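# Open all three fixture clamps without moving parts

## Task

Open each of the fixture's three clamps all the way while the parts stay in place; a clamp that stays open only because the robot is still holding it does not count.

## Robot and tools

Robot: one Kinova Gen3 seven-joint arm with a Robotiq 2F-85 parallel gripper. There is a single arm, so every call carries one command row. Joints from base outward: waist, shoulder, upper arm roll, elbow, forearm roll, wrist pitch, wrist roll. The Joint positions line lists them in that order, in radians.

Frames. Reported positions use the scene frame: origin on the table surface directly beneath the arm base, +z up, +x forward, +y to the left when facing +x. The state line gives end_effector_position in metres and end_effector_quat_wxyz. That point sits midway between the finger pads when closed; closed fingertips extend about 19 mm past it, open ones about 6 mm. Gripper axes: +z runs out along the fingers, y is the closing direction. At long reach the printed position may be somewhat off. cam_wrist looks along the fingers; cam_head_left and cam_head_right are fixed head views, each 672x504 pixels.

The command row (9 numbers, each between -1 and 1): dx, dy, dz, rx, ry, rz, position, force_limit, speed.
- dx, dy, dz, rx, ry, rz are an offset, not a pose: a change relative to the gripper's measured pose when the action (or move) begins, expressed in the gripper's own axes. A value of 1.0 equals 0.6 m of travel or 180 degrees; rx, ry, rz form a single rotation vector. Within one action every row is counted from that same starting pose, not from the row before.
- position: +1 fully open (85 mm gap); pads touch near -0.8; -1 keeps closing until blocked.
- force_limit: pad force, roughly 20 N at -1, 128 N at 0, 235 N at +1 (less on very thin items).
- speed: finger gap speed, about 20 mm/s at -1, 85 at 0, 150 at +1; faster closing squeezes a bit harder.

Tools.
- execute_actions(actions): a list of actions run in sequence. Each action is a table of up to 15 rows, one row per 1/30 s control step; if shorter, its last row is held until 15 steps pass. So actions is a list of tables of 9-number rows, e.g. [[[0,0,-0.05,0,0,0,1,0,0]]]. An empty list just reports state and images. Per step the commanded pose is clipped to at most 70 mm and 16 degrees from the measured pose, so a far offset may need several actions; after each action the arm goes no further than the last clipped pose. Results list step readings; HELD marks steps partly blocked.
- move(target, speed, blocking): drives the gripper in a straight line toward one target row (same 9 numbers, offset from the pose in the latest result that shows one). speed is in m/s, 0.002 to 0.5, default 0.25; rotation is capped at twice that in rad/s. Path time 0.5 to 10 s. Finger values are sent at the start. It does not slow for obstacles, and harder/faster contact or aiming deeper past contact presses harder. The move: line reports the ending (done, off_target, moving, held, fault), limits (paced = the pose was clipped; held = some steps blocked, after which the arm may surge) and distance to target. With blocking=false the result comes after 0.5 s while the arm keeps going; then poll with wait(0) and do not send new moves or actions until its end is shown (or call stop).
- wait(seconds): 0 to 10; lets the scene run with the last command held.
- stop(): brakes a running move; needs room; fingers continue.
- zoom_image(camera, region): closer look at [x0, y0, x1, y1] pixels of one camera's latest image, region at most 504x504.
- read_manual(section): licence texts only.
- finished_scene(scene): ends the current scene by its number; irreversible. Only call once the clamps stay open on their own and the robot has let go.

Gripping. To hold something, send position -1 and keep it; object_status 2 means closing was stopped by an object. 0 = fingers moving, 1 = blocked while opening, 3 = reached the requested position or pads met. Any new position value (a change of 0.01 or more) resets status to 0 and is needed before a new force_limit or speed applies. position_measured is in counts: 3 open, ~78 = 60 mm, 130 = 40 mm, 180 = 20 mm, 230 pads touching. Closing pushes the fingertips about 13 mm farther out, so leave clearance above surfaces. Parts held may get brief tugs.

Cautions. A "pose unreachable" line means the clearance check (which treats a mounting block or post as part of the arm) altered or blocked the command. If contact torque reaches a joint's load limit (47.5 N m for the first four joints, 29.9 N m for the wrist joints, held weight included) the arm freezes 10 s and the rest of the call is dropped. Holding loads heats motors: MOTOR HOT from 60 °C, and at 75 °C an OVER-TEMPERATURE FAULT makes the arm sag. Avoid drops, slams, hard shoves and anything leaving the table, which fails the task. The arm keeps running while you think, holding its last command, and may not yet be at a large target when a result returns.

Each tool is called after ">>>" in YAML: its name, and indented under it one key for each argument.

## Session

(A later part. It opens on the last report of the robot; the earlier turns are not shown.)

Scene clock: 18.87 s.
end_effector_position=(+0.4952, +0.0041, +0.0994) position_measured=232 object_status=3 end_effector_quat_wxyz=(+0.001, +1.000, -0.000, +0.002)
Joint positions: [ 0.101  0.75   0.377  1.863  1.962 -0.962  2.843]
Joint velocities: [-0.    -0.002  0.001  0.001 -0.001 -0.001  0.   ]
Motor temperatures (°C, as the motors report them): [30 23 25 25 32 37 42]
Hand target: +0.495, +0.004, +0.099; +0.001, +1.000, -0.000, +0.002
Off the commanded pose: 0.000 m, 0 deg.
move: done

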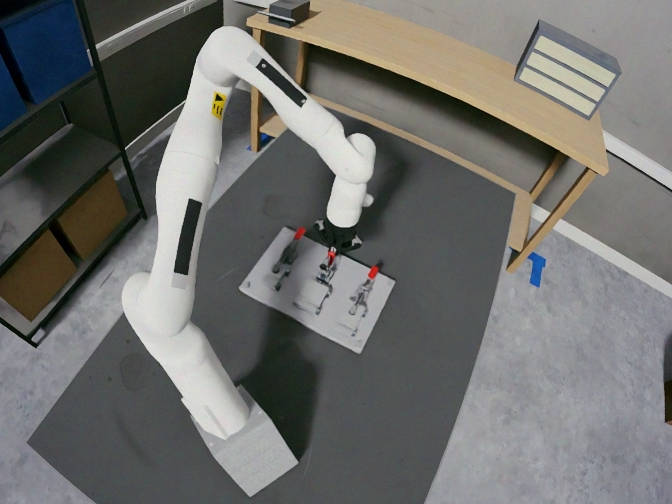

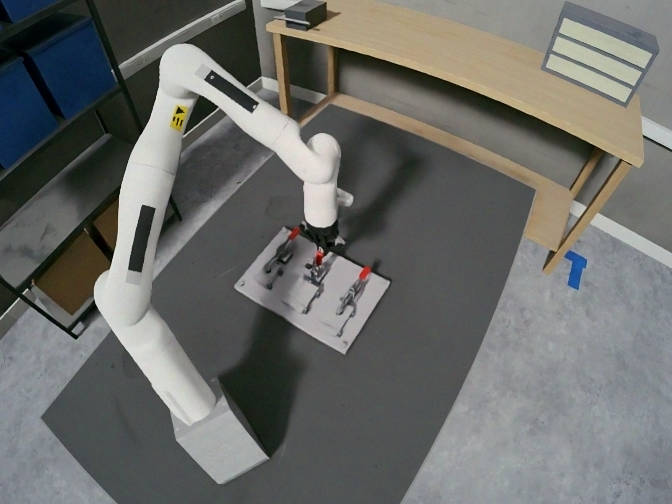

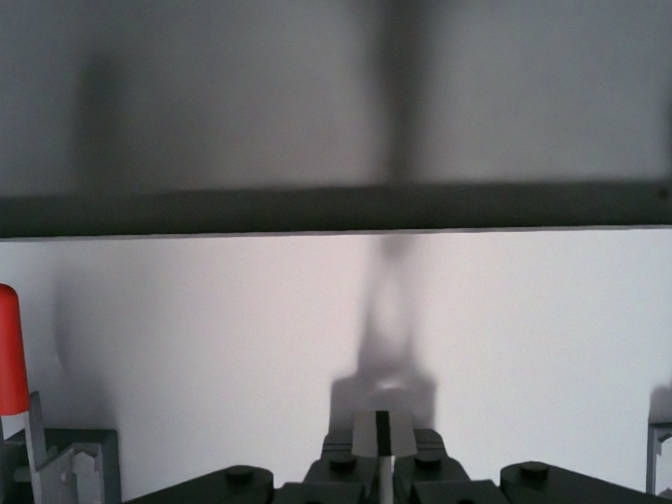

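It moved further. Continue.

>>> move:
  target: [-0.02,0,0,0,0,0,-1,0,1]
  speed: 0.03

>>> zoom_image:
  camera: "cam_head_right"
  region: [220, 200, 420, 350]

Scene clock: 19.70 s.
end_effector_position=(+0.4873, +0.0042, +0.1004) position_measured=232 object_status=3 end_effector_quat_wxyz=(+0.002, +1.000, +0.001, +0.006)
Joint positions: [ 0.108  0.739  0.372  1.897  1.944 -0.946  2.88 ]
Joint velocities: [-0.001 -0.001  0.003  0.001 -0.001 -0.002  0.002]
Motor temperatures (°C, as the motors report them): [30 23 25 25 32 37 42]
Hand target: +0.483, +0.004, +0.099; +0.001, +1.000, -0.000, +0.002
Off the commanded pose: 0.004 m, 0 deg.
move: off_target

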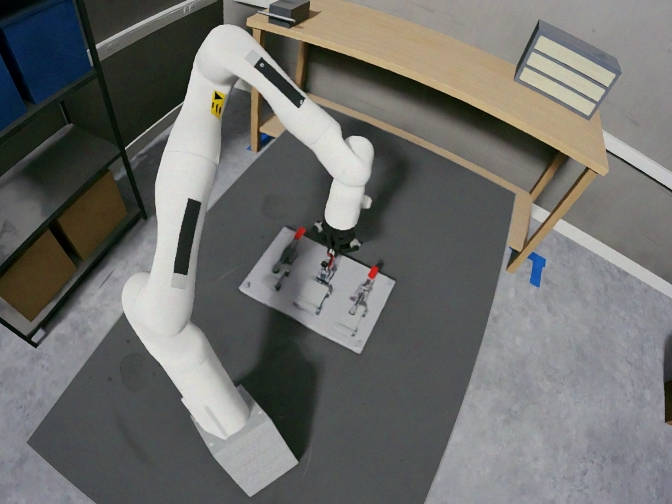

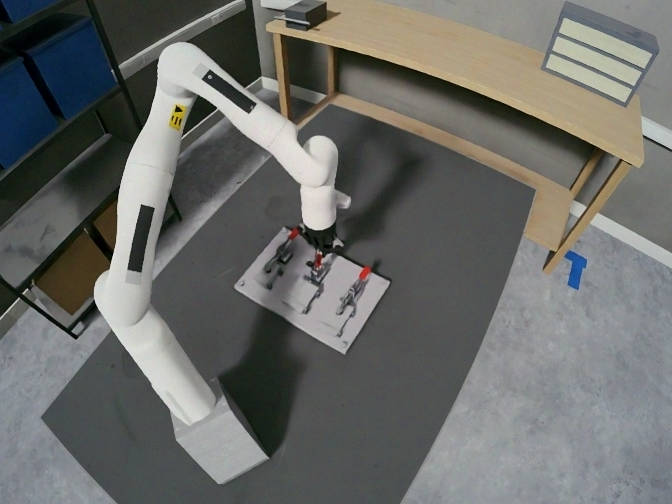

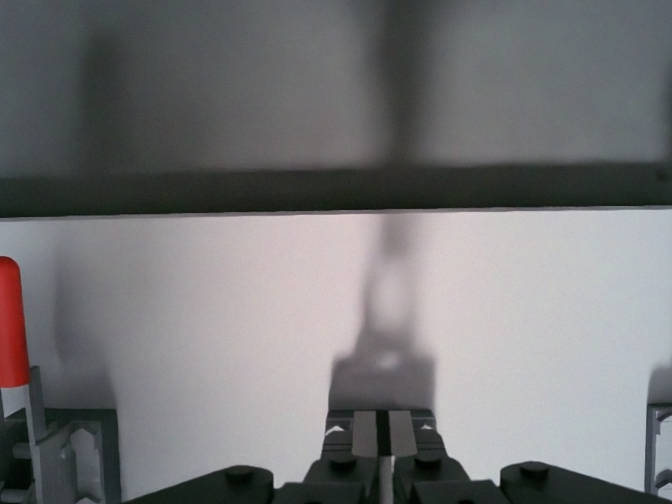

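Region (220, 200, 420, 350) of cam_head_right's 672x504 image, scaled by 2.520, with more detail than that image has; it fills the top 378 rows of this view, and the rest is white.

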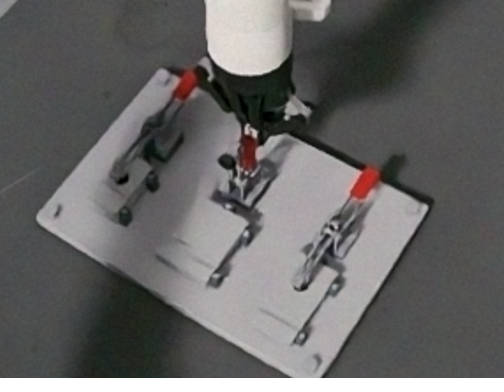

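>>> move:
  target: [0.06,-0.18,-0.02,0,-0.111,0,0,-0.8,0.5]
  speed: 0.3

Scene clock: 21.07 s.
end_effector_position=(+0.5226, +0.1125, +0.1126) position_measured=129 object_status=3 end_effector_quat_wxyz=(+0.002, +0.986, +0.001, -0.167)
Joint positions: [-0.128  0.771  0.457  1.446  2.309 -1.356  2.242]
Joint velocities: [-0.001  0.007 -0.002 -0.002  0.001  0.001 -0.003]
Motor temperatures (°C, as the motors report them): [30 23 25 25 32 37 42]
Hand target: +0.522, +0.112, +0.112; +0.002, +0.986, +0.001, -0.168
Off the commanded pose: 0.000 m, 0 deg.
move: done

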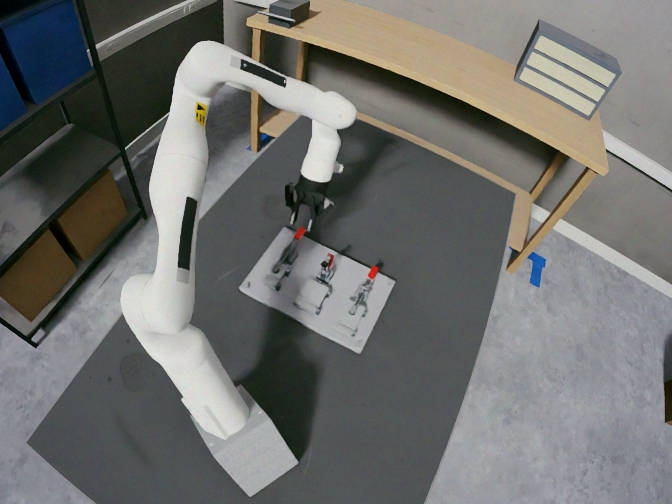

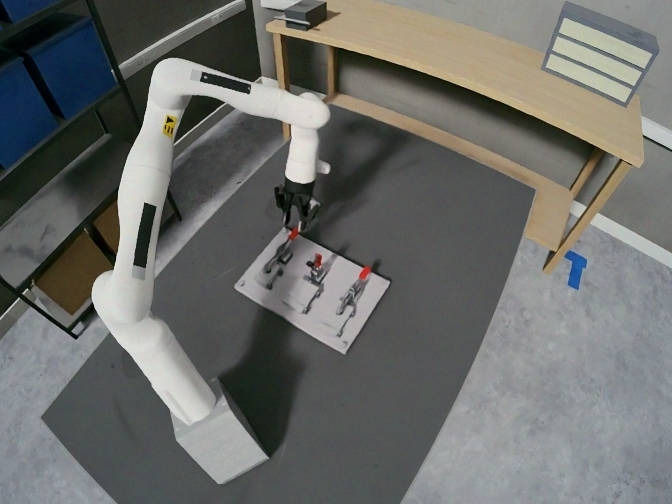

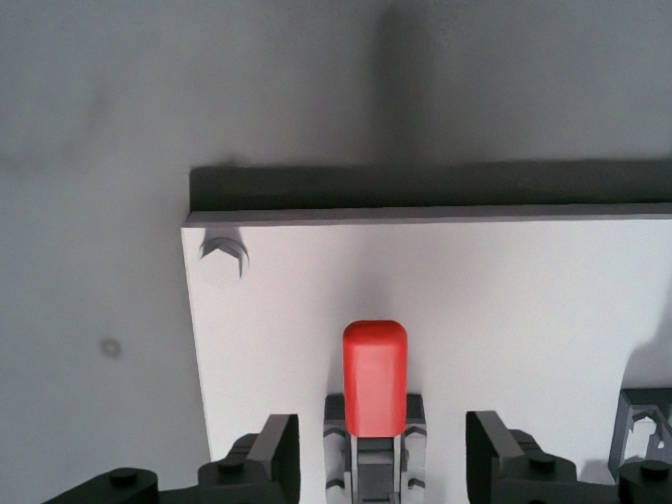

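>>> move:
  target: [0.031,-0.0025,0.088,0,0,0,0,-0.8,0.5]
  speed: 0.2

>>> execute_actions:
  actions:
    - [[0,0,0,0,0,0,-1,-0.8,0]]

Scene clock: 22.00 s.
end_effector_position=(+0.5229, +0.1138, +0.0569) position_measured=129 object_status=3 end_effector_quat_wxyz=(+0.002, +0.986, +0.001, -0.167)
Joint positions: [-0.164  0.851  0.426  1.446  2.257 -1.268  2.247]
Joint velocities: [-0.     0.005 -0.001 -0.     0.001  0.    -0.002]
Motor temperatures (°C, as the motors report them): [30 24 25 25 32 37 42]
Hand target: +0.523, +0.114, +0.057; +0.002, +0.986, +0.001, -0.167
Off the commanded pose: 0.000 m, 0 deg.
move: done

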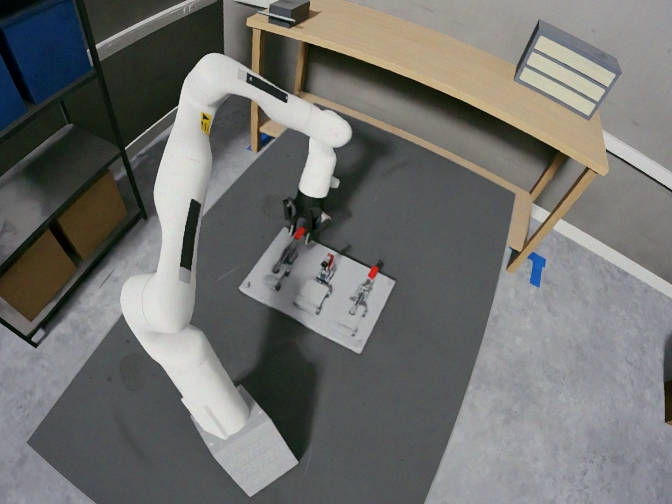

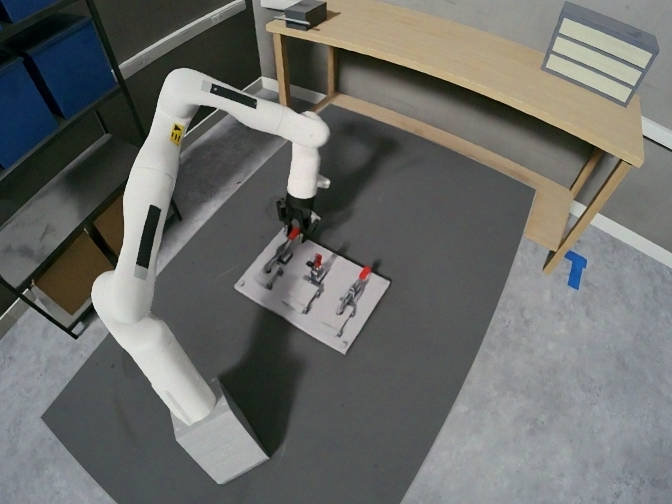

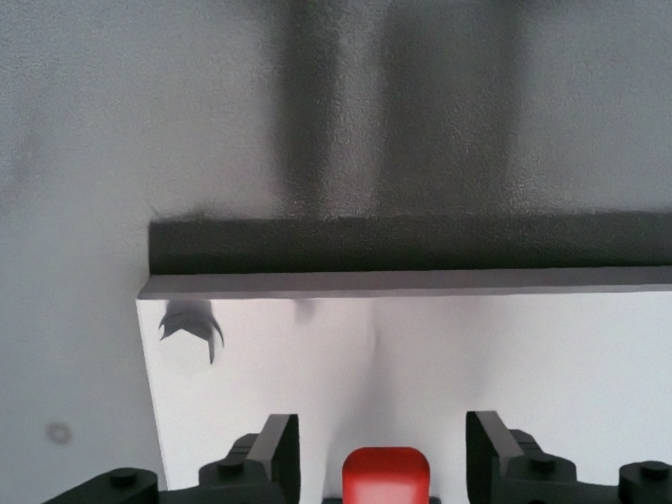

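Scene clock: 22.50 s.
end_effector_position=(+0.5229, +0.1136, +0.0569) position_measured=187 object_status=0 end_effector_quat_wxyz=(+0.002, +0.986, +0.001, -0.167)
Joint positions: [-0.164  0.851  0.426  1.446  2.257 -1.268  2.247]
Joint velocities: [ 0.    -0.001 -0.     0.    -0.001  0.     0.002]
Motor temperatures (°C, as the motors report them): [30 24 25 25 32 37 42]
Hand target: +0.523, +0.114, +0.057; +0.002, +0.986, +0.001, -0.167
Off the commanded pose: 0.000 m, 0 deg.
Step readings (end_effector_position):
0: (+0.5229, +0.1138, +0.0569)
1: (+0.5229, +0.1138, +0.0569)
2: (+0.5229, +0.1138, +0.0570)
4: (+0.5229, +0.1138, +0.0569)
8: (+0.5229, +0.1138, +0.0569)
15: end_effector_position above

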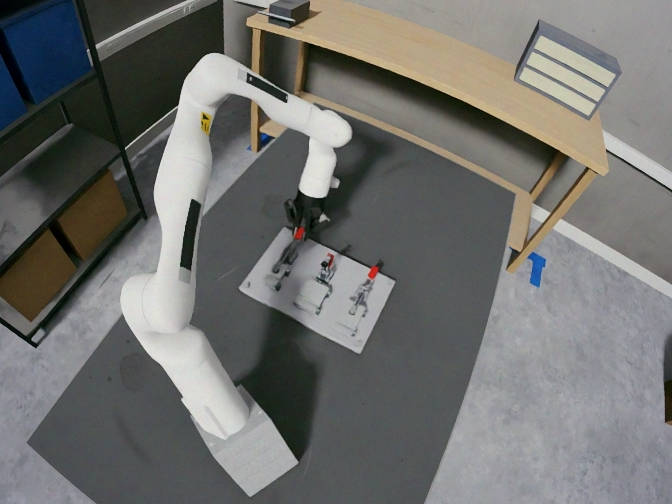

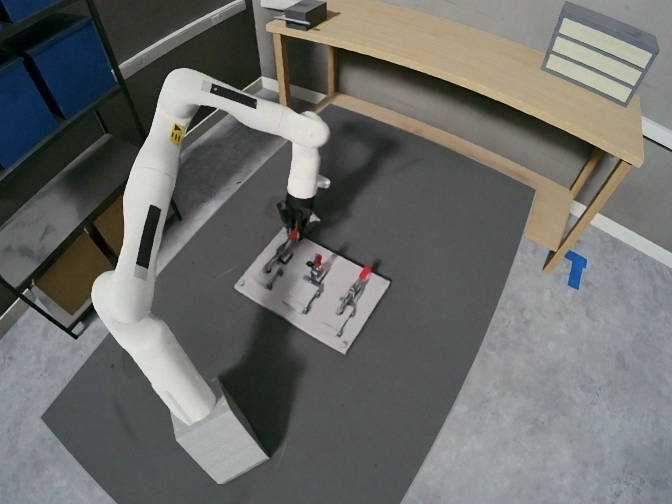

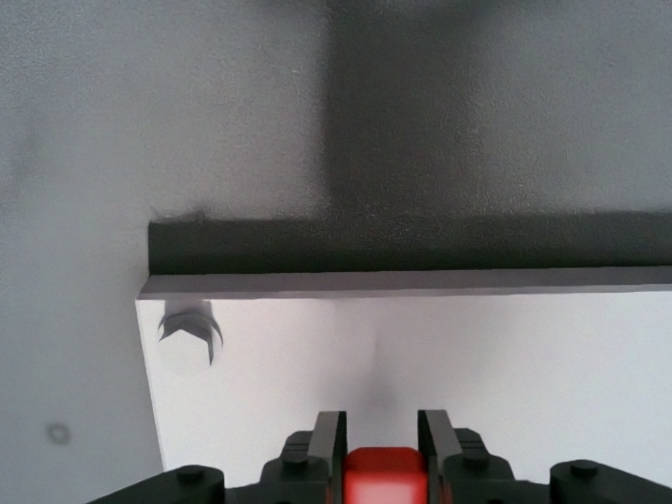

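>>> move:
  target: [-0.031,0,-0.024,0,0.122,0,-1,-0.8,0]
  speed: 0.25

>>> move:
  target: [-0.031,0,-0.024,0,0.122,0,-1,-0.8,0]
  speed: 0.25

>>> move:
  target: [-0.028,0,-0.02,0,0.11,0,-1,-0.8,0]
  speed: 0.2

Scene clock: 23.93 s.
end_effector_position=(+0.5117, +0.1135, +0.0767) position_measured=187 object_status=2 end_effector_quat_wxyz=(+0.002, +1.000, +0.001, +0.025)
Joint positions: [-0.121  0.619  0.337  1.936  1.88  -0.814  2.685]
Joint velocities: [ 0.001 -0.003  0.001  0.005 -0.004 -0.002  0.002]
Motor temperatures (°C, as the motors report them): [30 24 25 25 32 37 42]
Hand target: +0.510, +0.114, +0.077; +0.002, +1.000, +0.001, +0.024
Off the commanded pose: 0.002 m, 0 deg.
move: done

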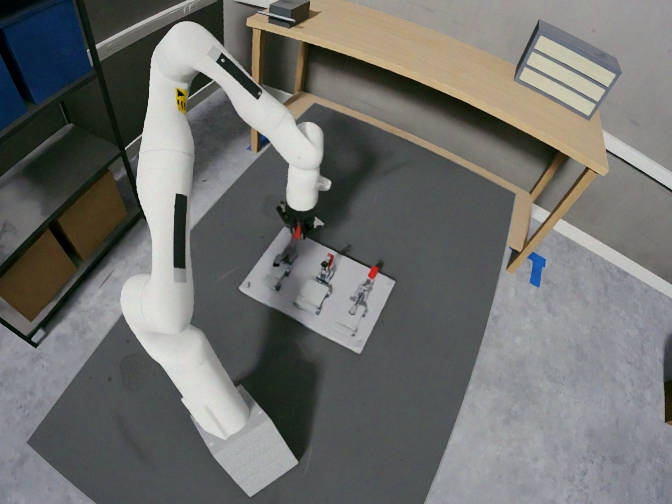

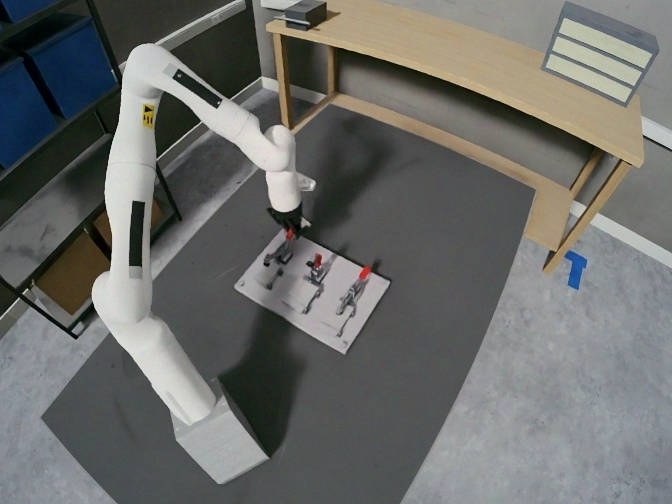

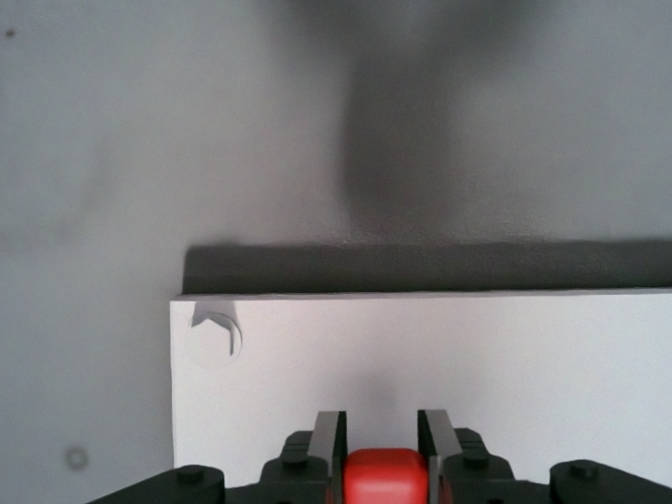

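Scene clock: 25.20 s.
end_effector_position=(+0.4924, +0.1133, +0.0899) position_measured=187 object_status=2 end_effector_quat_wxyz=(+0.002, +0.977, +0.002, +0.215)
Joint positions: [-0.106  0.584  0.269  2.375  0.918 -0.841  3.643]
Joint velocities: [ 0.     0.001 -0.     0.001 -0.003 -0.002  0.004]
Motor temperatures (°C, as the motors report them): [30 24 25 25 32 37 42]
Hand target: +0.492, +0.113, +0.090; +0.002, +0.976, +0.002, +0.216
Off the commanded pose: 0.000 m, 0 deg.
move: done

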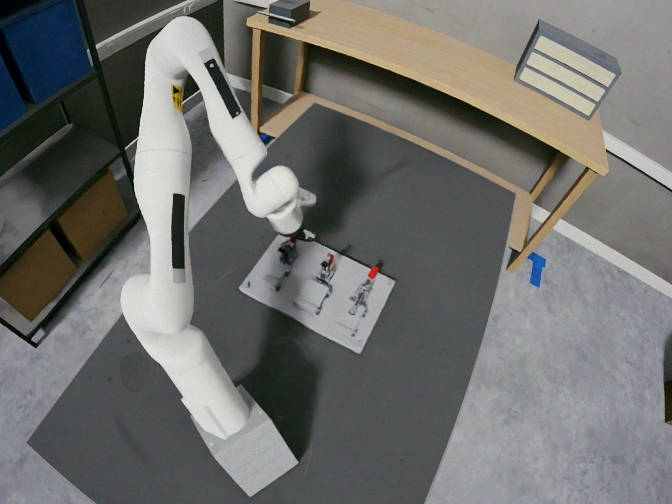

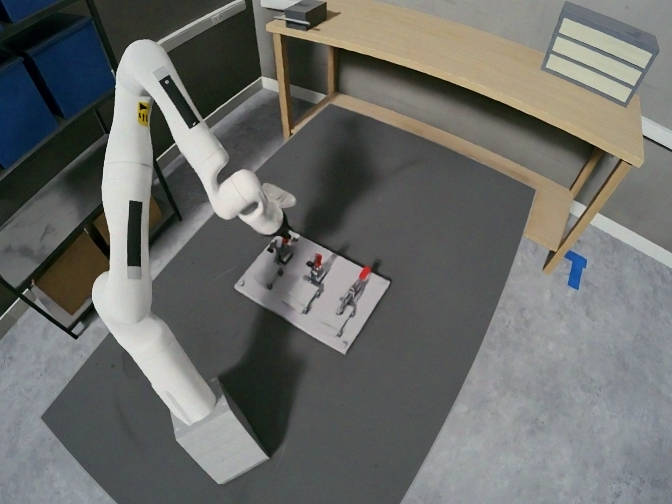

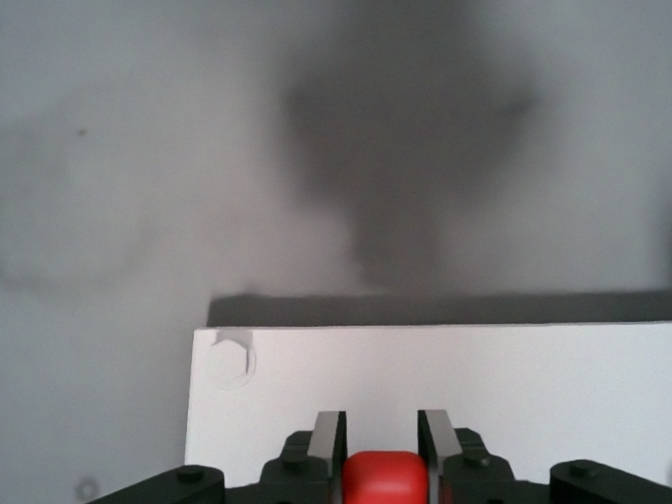

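Scene clock: 26.53 s.
end_effector_position=(+0.4761, +0.1137, +0.0932) position_measured=187 object_status=2 end_effector_quat_wxyz=(-0.024, +0.949, +0.013, +0.315)
Joint positions: [ 0.052  0.758  0.05   2.577  0.544 -1.246  4.125]
Joint velocities: [ 0.282  0.008 -0.373 -0.    -0.112  0.088  0.239]
Motor temperatures (°C, as the motors report them): [30 24 25 25 32 37 42]
Hand target: +0.474, +0.113, +0.094; -0.024, +0.949, +0.012, +0.314
Off the commanded pose: 0.004 m, 9 deg.
joint sent to its limit — the command would take joint 4 (elbow) past its upper limit, so that joint was sent only as far as its limit.
move: off_target

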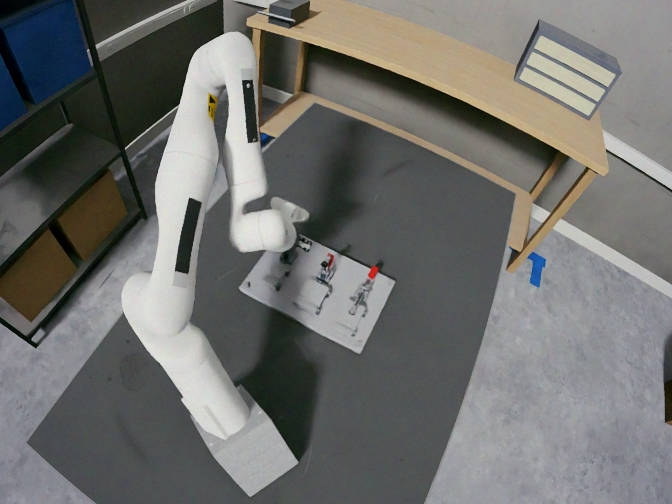

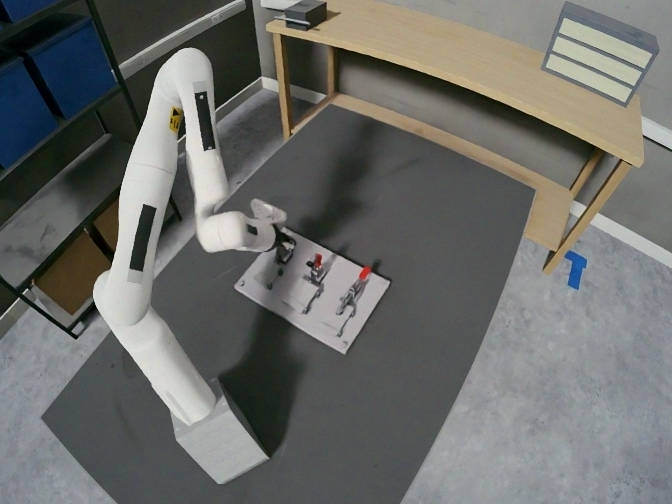

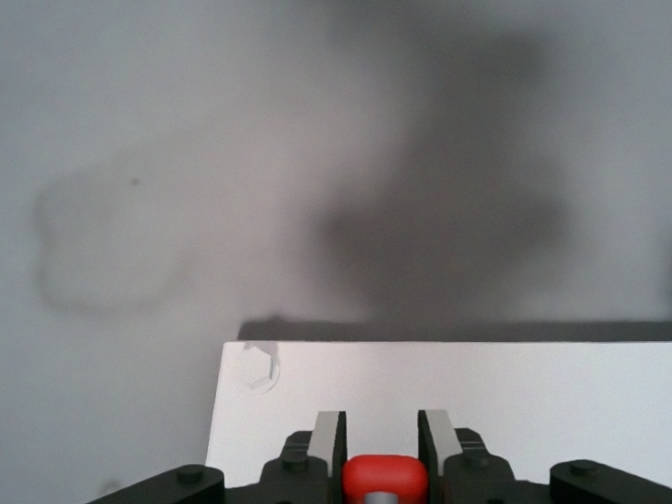

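>>> execute_actions:
  actions:
    - [[0,0,0,0,0,0,0,0,1]]

>>> move:
  target: [0.055,0,0.027,-0.0155,-0.204,0.008,0,0,1]
  speed: 0.3

>>> execute_actions:
  actions:
    - [[0,0,0,0,0,0,-1,0,1]]

Scene clock: 27.33 s.
end_effector_position=(+0.4761, +0.1137, +0.0932) position_measured=129 object_status=0 end_effector_quat_wxyz=(-0.024, +0.949, +0.013, +0.315)
Joint positions: [ 0.071  0.756  0.024  2.576  0.536 -1.235  4.14 ]
Joint velocities: [ 0.     0.002  0.    -0.    -0.     0.    -0.   ]
Motor temperatures (°C, as the motors report them): [30 24 25 25 32 37 42]
Hand target: +0.476, +0.114, +0.093; -0.024, +0.949, +0.013, +0.315
Off the commanded pose: 0.000 m, 0 deg.
Step readings (end_effector_position):
0: (+0.4761, +0.1137, +0.0932)
1: (+0.4764, +0.1139, +0.0931)
2: (+0.4767, +0.1141, +0.0930)
4: (+0.4764, +0.1140, +0.0929)
8: (+0.4761, +0.1137, +0.0931)
15: end_effector_position above

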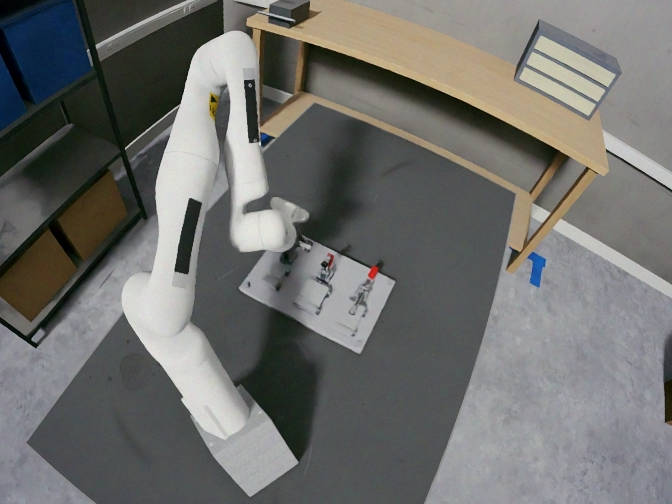

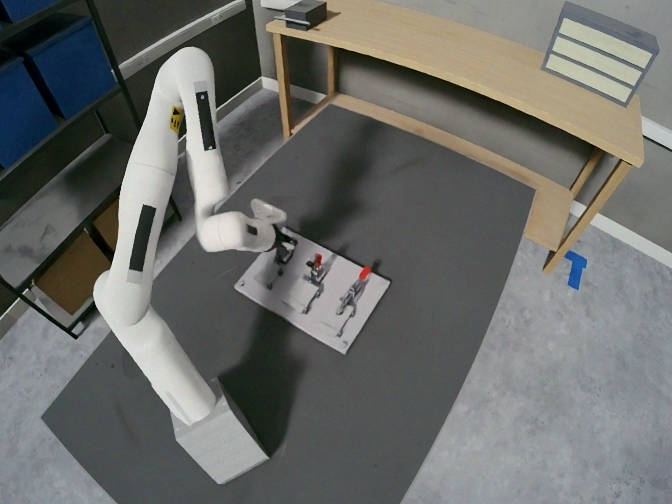

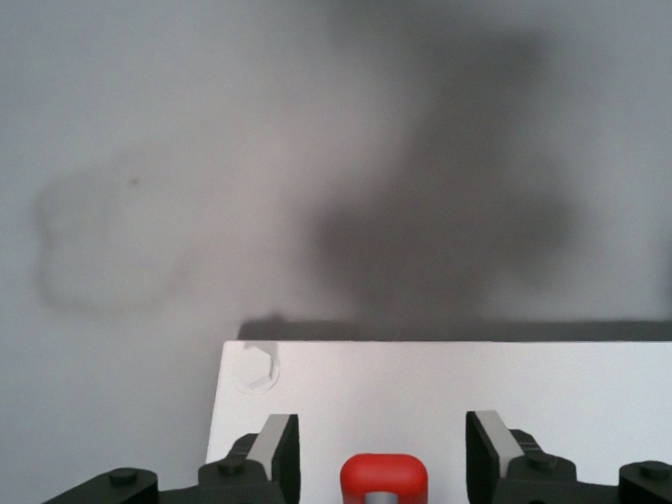

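Scene clock: 29.37 s.
end_effector_position=(+0.5120, +0.1153, +0.0998) position_measured=129 object_status=3 end_effector_quat_wxyz=(+0.000, +1.000, +0.001, +0.000)
Joint positions: [ 0.1    0.567  0.057  1.869  2.172 -0.766  2.442]
Joint velocities: [-0.002  0.002 -0.002 -0.001  0.002  0.001 -0.002]
Motor temperatures (°C, as the motors report them): [30 24 25 25 32 37 42]
Hand target: +0.512, +0.115, +0.100; +0.000, +1.000, +0.001, +0.000
Off the commanded pose: 0.001 m, 0 deg.
move: done

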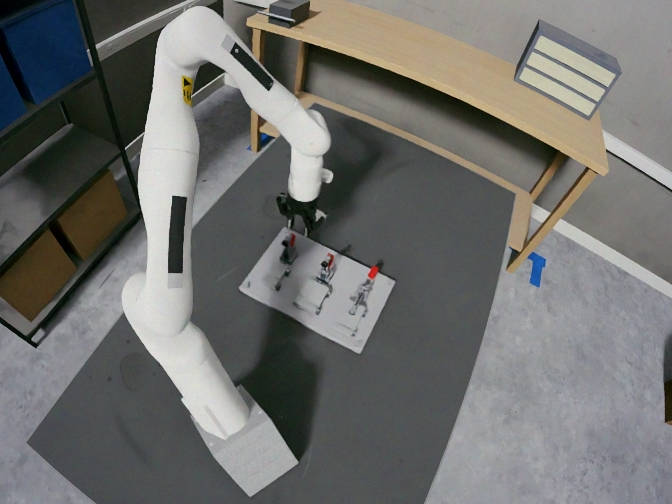

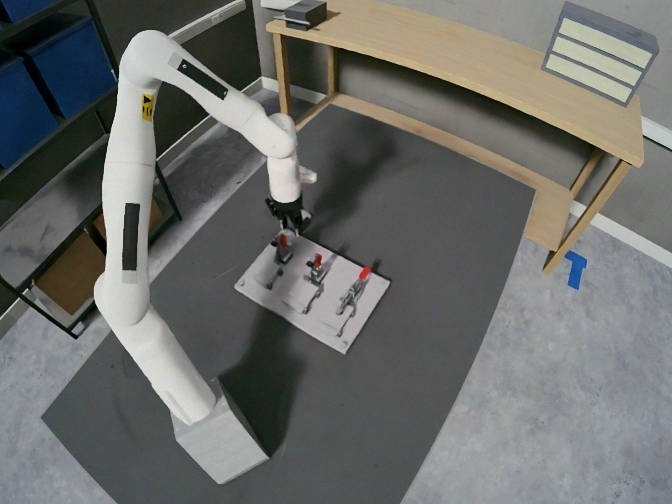

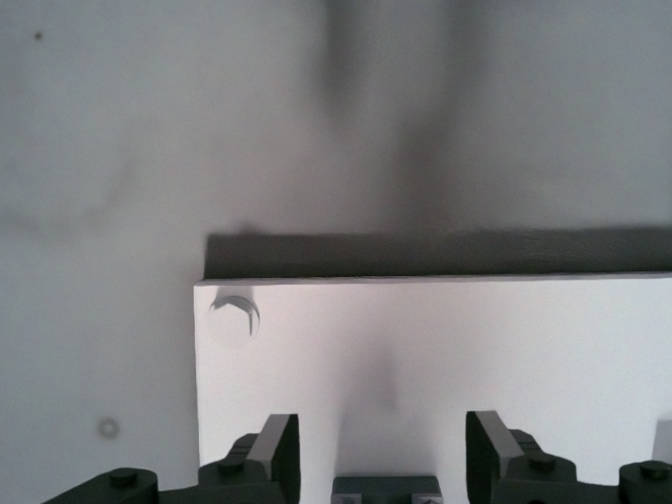

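Scene clock: 29.87 s.
end_effector_position=(+0.5120, +0.1153, +0.0998) position_measured=232 object_status=0 end_effector_quat_wxyz=(+0.000, +1.000, +0.001, +0.000)
Joint positions: [ 0.1    0.567  0.057  1.869  2.172 -0.766  2.442]
Joint velocities: [-0.     0.001  0.    -0.     0.    -0.     0.   ]
Motor temperatures (°C, as the motors report them): [30 24 25 25 32 37 42]
Hand target: +0.512, +0.115, +0.100; +0.000, +1.000, +0.001, +0.000
Off the commanded pose: 0.000 m, 0 deg.
Step readings (end_effector_position):
0: (+0.5120, +0.1153, +0.0998)
1: (+0.5120, +0.1154, +0.0998)
2: (+0.5120, +0.1153, +0.0998)
4: (+0.5120, +0.1153, +0.0998)
8: (+0.5120, +0.1153, +0.0998)
15: end_effector_position above

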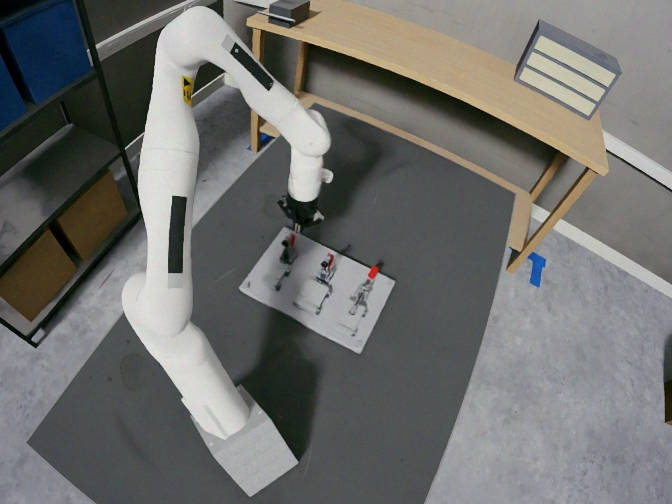

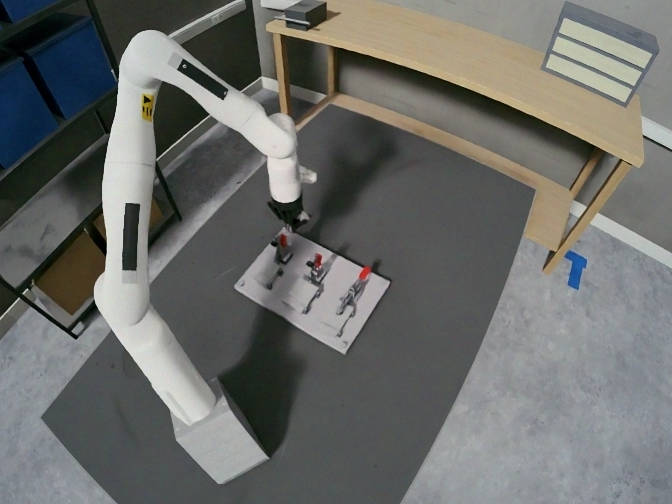

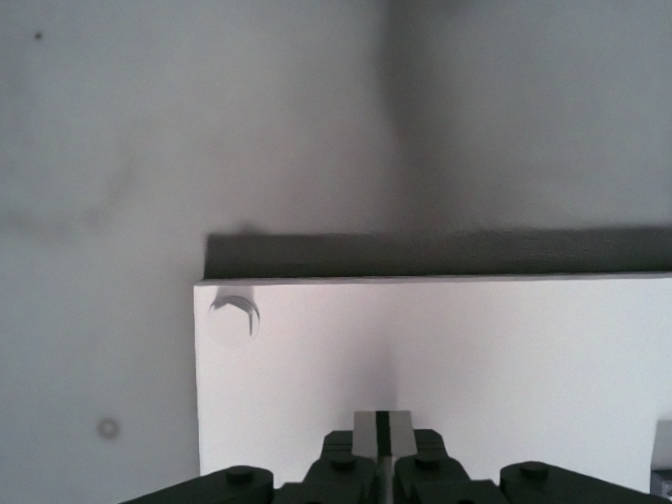

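>>> move:
  target: [-0.05,0,0,0,0,0,-1,0,1]
  speed: 0.03

Scene clock: 31.17 s.
end_effector_position=(+0.4871, +0.1150, +0.1011) position_measured=232 object_status=3 end_effector_quat_wxyz=(+0.002, +1.000, +0.002, +0.005)
Joint positions: [ 0.123  0.533  0.03   1.965  2.12  -0.713  2.521]
Joint velocities: [ 0.001 -0.004  0.002  0.002 -0.001 -0.001  0.002]
Motor temperatures (°C, as the motors report them): [30 24 25 25 32 37 42]
Hand target: +0.482, +0.115, +0.100; +0.000, +1.000, +0.001, +0.000
Off the commanded pose: 0.005 m, 1 deg.
move: off_target

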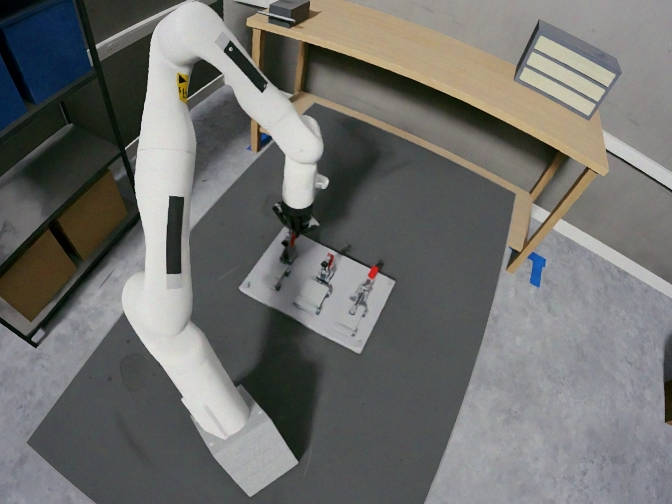

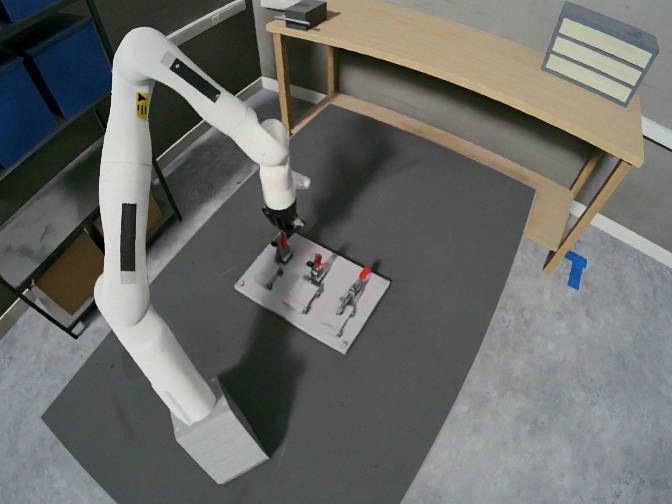

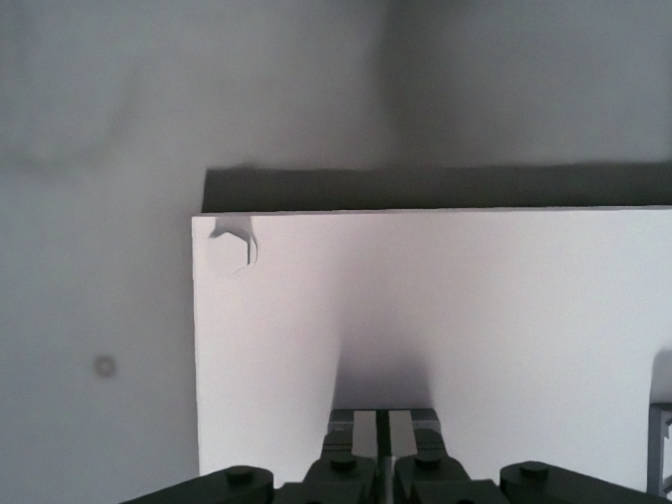

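>>> move:
  target: [0.065,0.367,-0.025,0,-0.14,0,0,-0.8,0.5]
  speed: 0.3

Scene clock: 32.63 s.
end_effector_position=(+0.5285, -0.1040, +0.1184) position_measured=129 object_status=3 end_effector_quat_wxyz=(+0.002, +0.977, +0.002, -0.212)
Joint positions: [ 0.317  1.098  0.223  1.044  2.561 -1.477  2.331]
Joint velocities: [ 0.003  0.02   0.    -0.008  0.001 -0.003 -0.002]
Motor temperatures (°C, as the motors report them): [30 24 25 25 32 37 42]
Hand target: +0.528, -0.105, +0.118; +0.002, +0.977, +0.001, -0.212
Off the commanded pose: 0.002 m, 0 deg.
move: done

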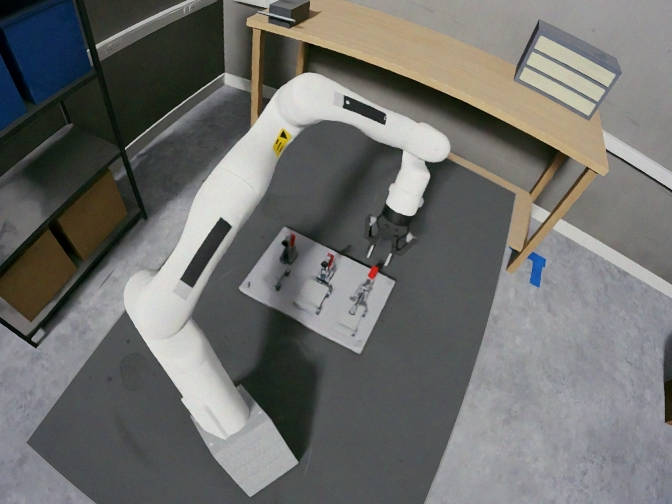

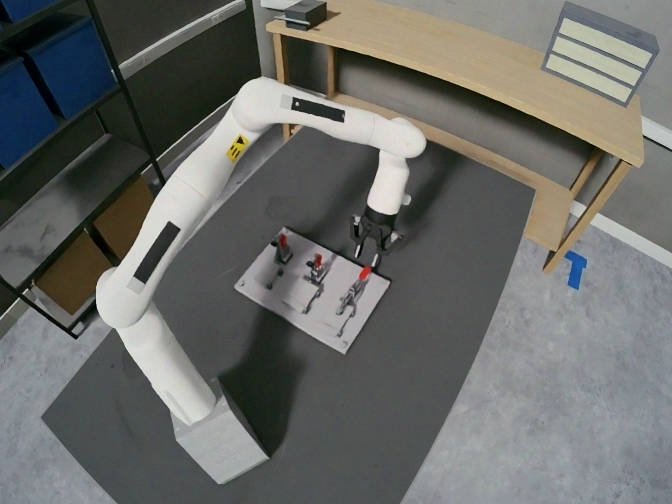

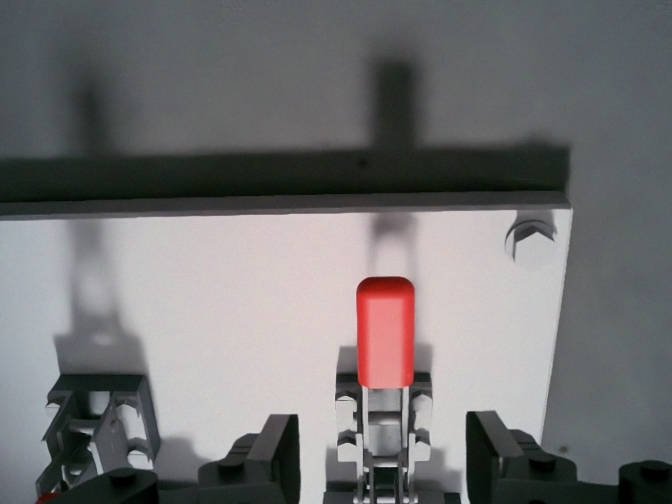

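>>> move:
  target: [0.036,0.003,0.096,0,0,0,0,-0.8,0.5]
  speed: 0.2

>>> execute_actions:
  actions:
    - [[0,0,0,0,0,0,-1,-0.8,0]]

Scene clock: 33.50 s.
end_effector_position=(+0.5245, -0.1061, +0.0573) position_measured=129 object_status=3 end_effector_quat_wxyz=(+0.002, +0.977, +0.002, -0.212)
Joint positions: [ 0.274  1.173  0.203  1.057  2.533 -1.379  2.325]
Joint velocities: [-0.001  0.004 -0.001 -0.001  0.001  0.    -0.001]
Motor temperatures (°C, as the motors report them): [30 24 25 25 32 37 42]
Hand target: +0.524, -0.106, +0.057; +0.002, +0.977, +0.002, -0.212
Off the commanded pose: 0.000 m, 0 deg.
move: done

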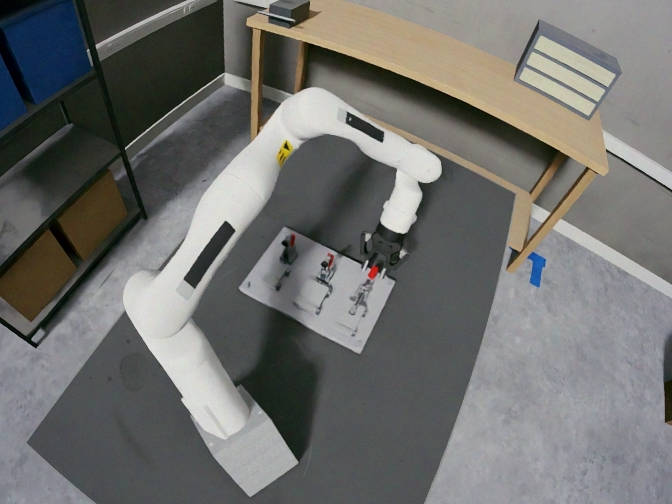

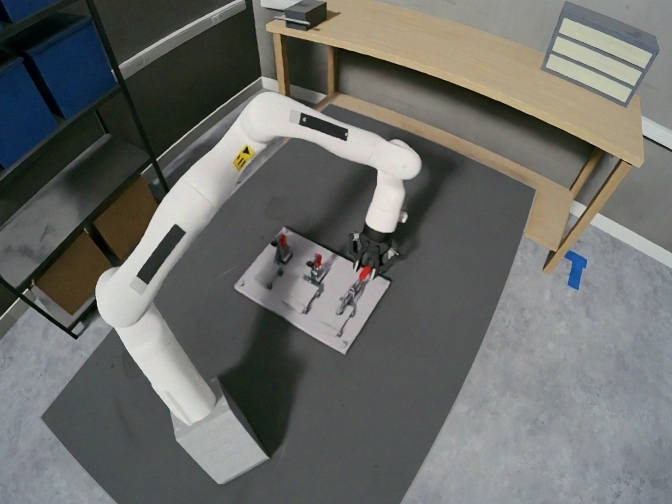

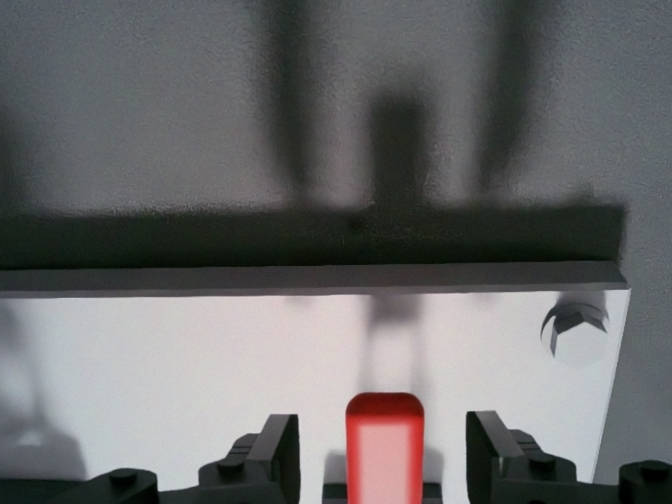

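Scene clock: 34.00 s.
end_effector_position=(+0.5245, -0.1064, +0.0574) position_measured=188 object_status=0 end_effector_quat_wxyz=(+0.003, +0.977, +0.001, -0.211)
Joint positions: [ 0.274  1.174  0.203  1.057  2.533 -1.378  2.325]
Joint velocities: [ 0.     0.001 -0.    -0.     0.     0.    -0.   ]
Motor temperatures (°C, as the motors report them): [30 24 25 25 32 37 42]
Hand target: +0.524, -0.106, +0.057; +0.002, +0.977, +0.002, -0.212
Off the commanded pose: 0.000 m, 0 deg.
Step readings (end_effector_position):
0: (+0.5245, -0.1061, +0.0573)
1: (+0.5245, -0.1061, +0.0573)
2: (+0.5245, -0.1061, +0.0573)
4: (+0.5245, -0.1061, +0.0573)
8: (+0.5245, -0.1061, +0.0573)
15: end_effector_position above

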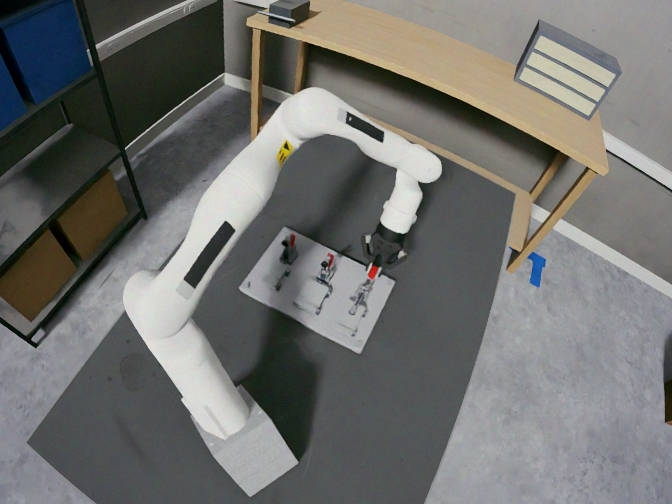

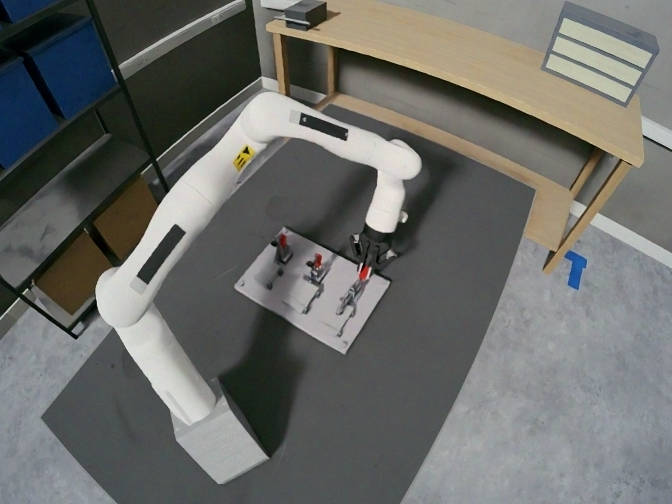

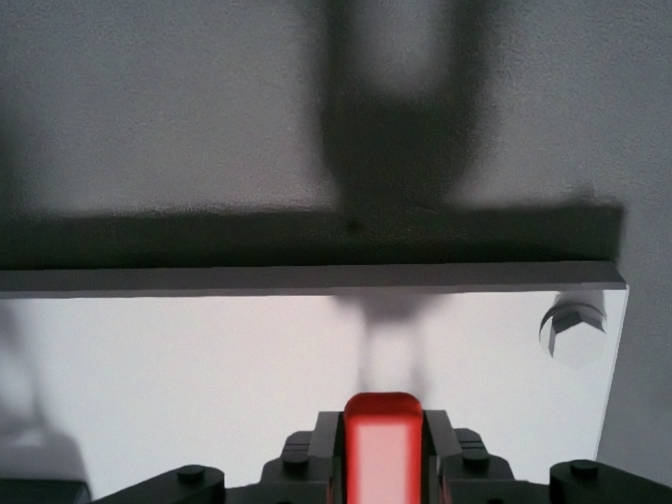

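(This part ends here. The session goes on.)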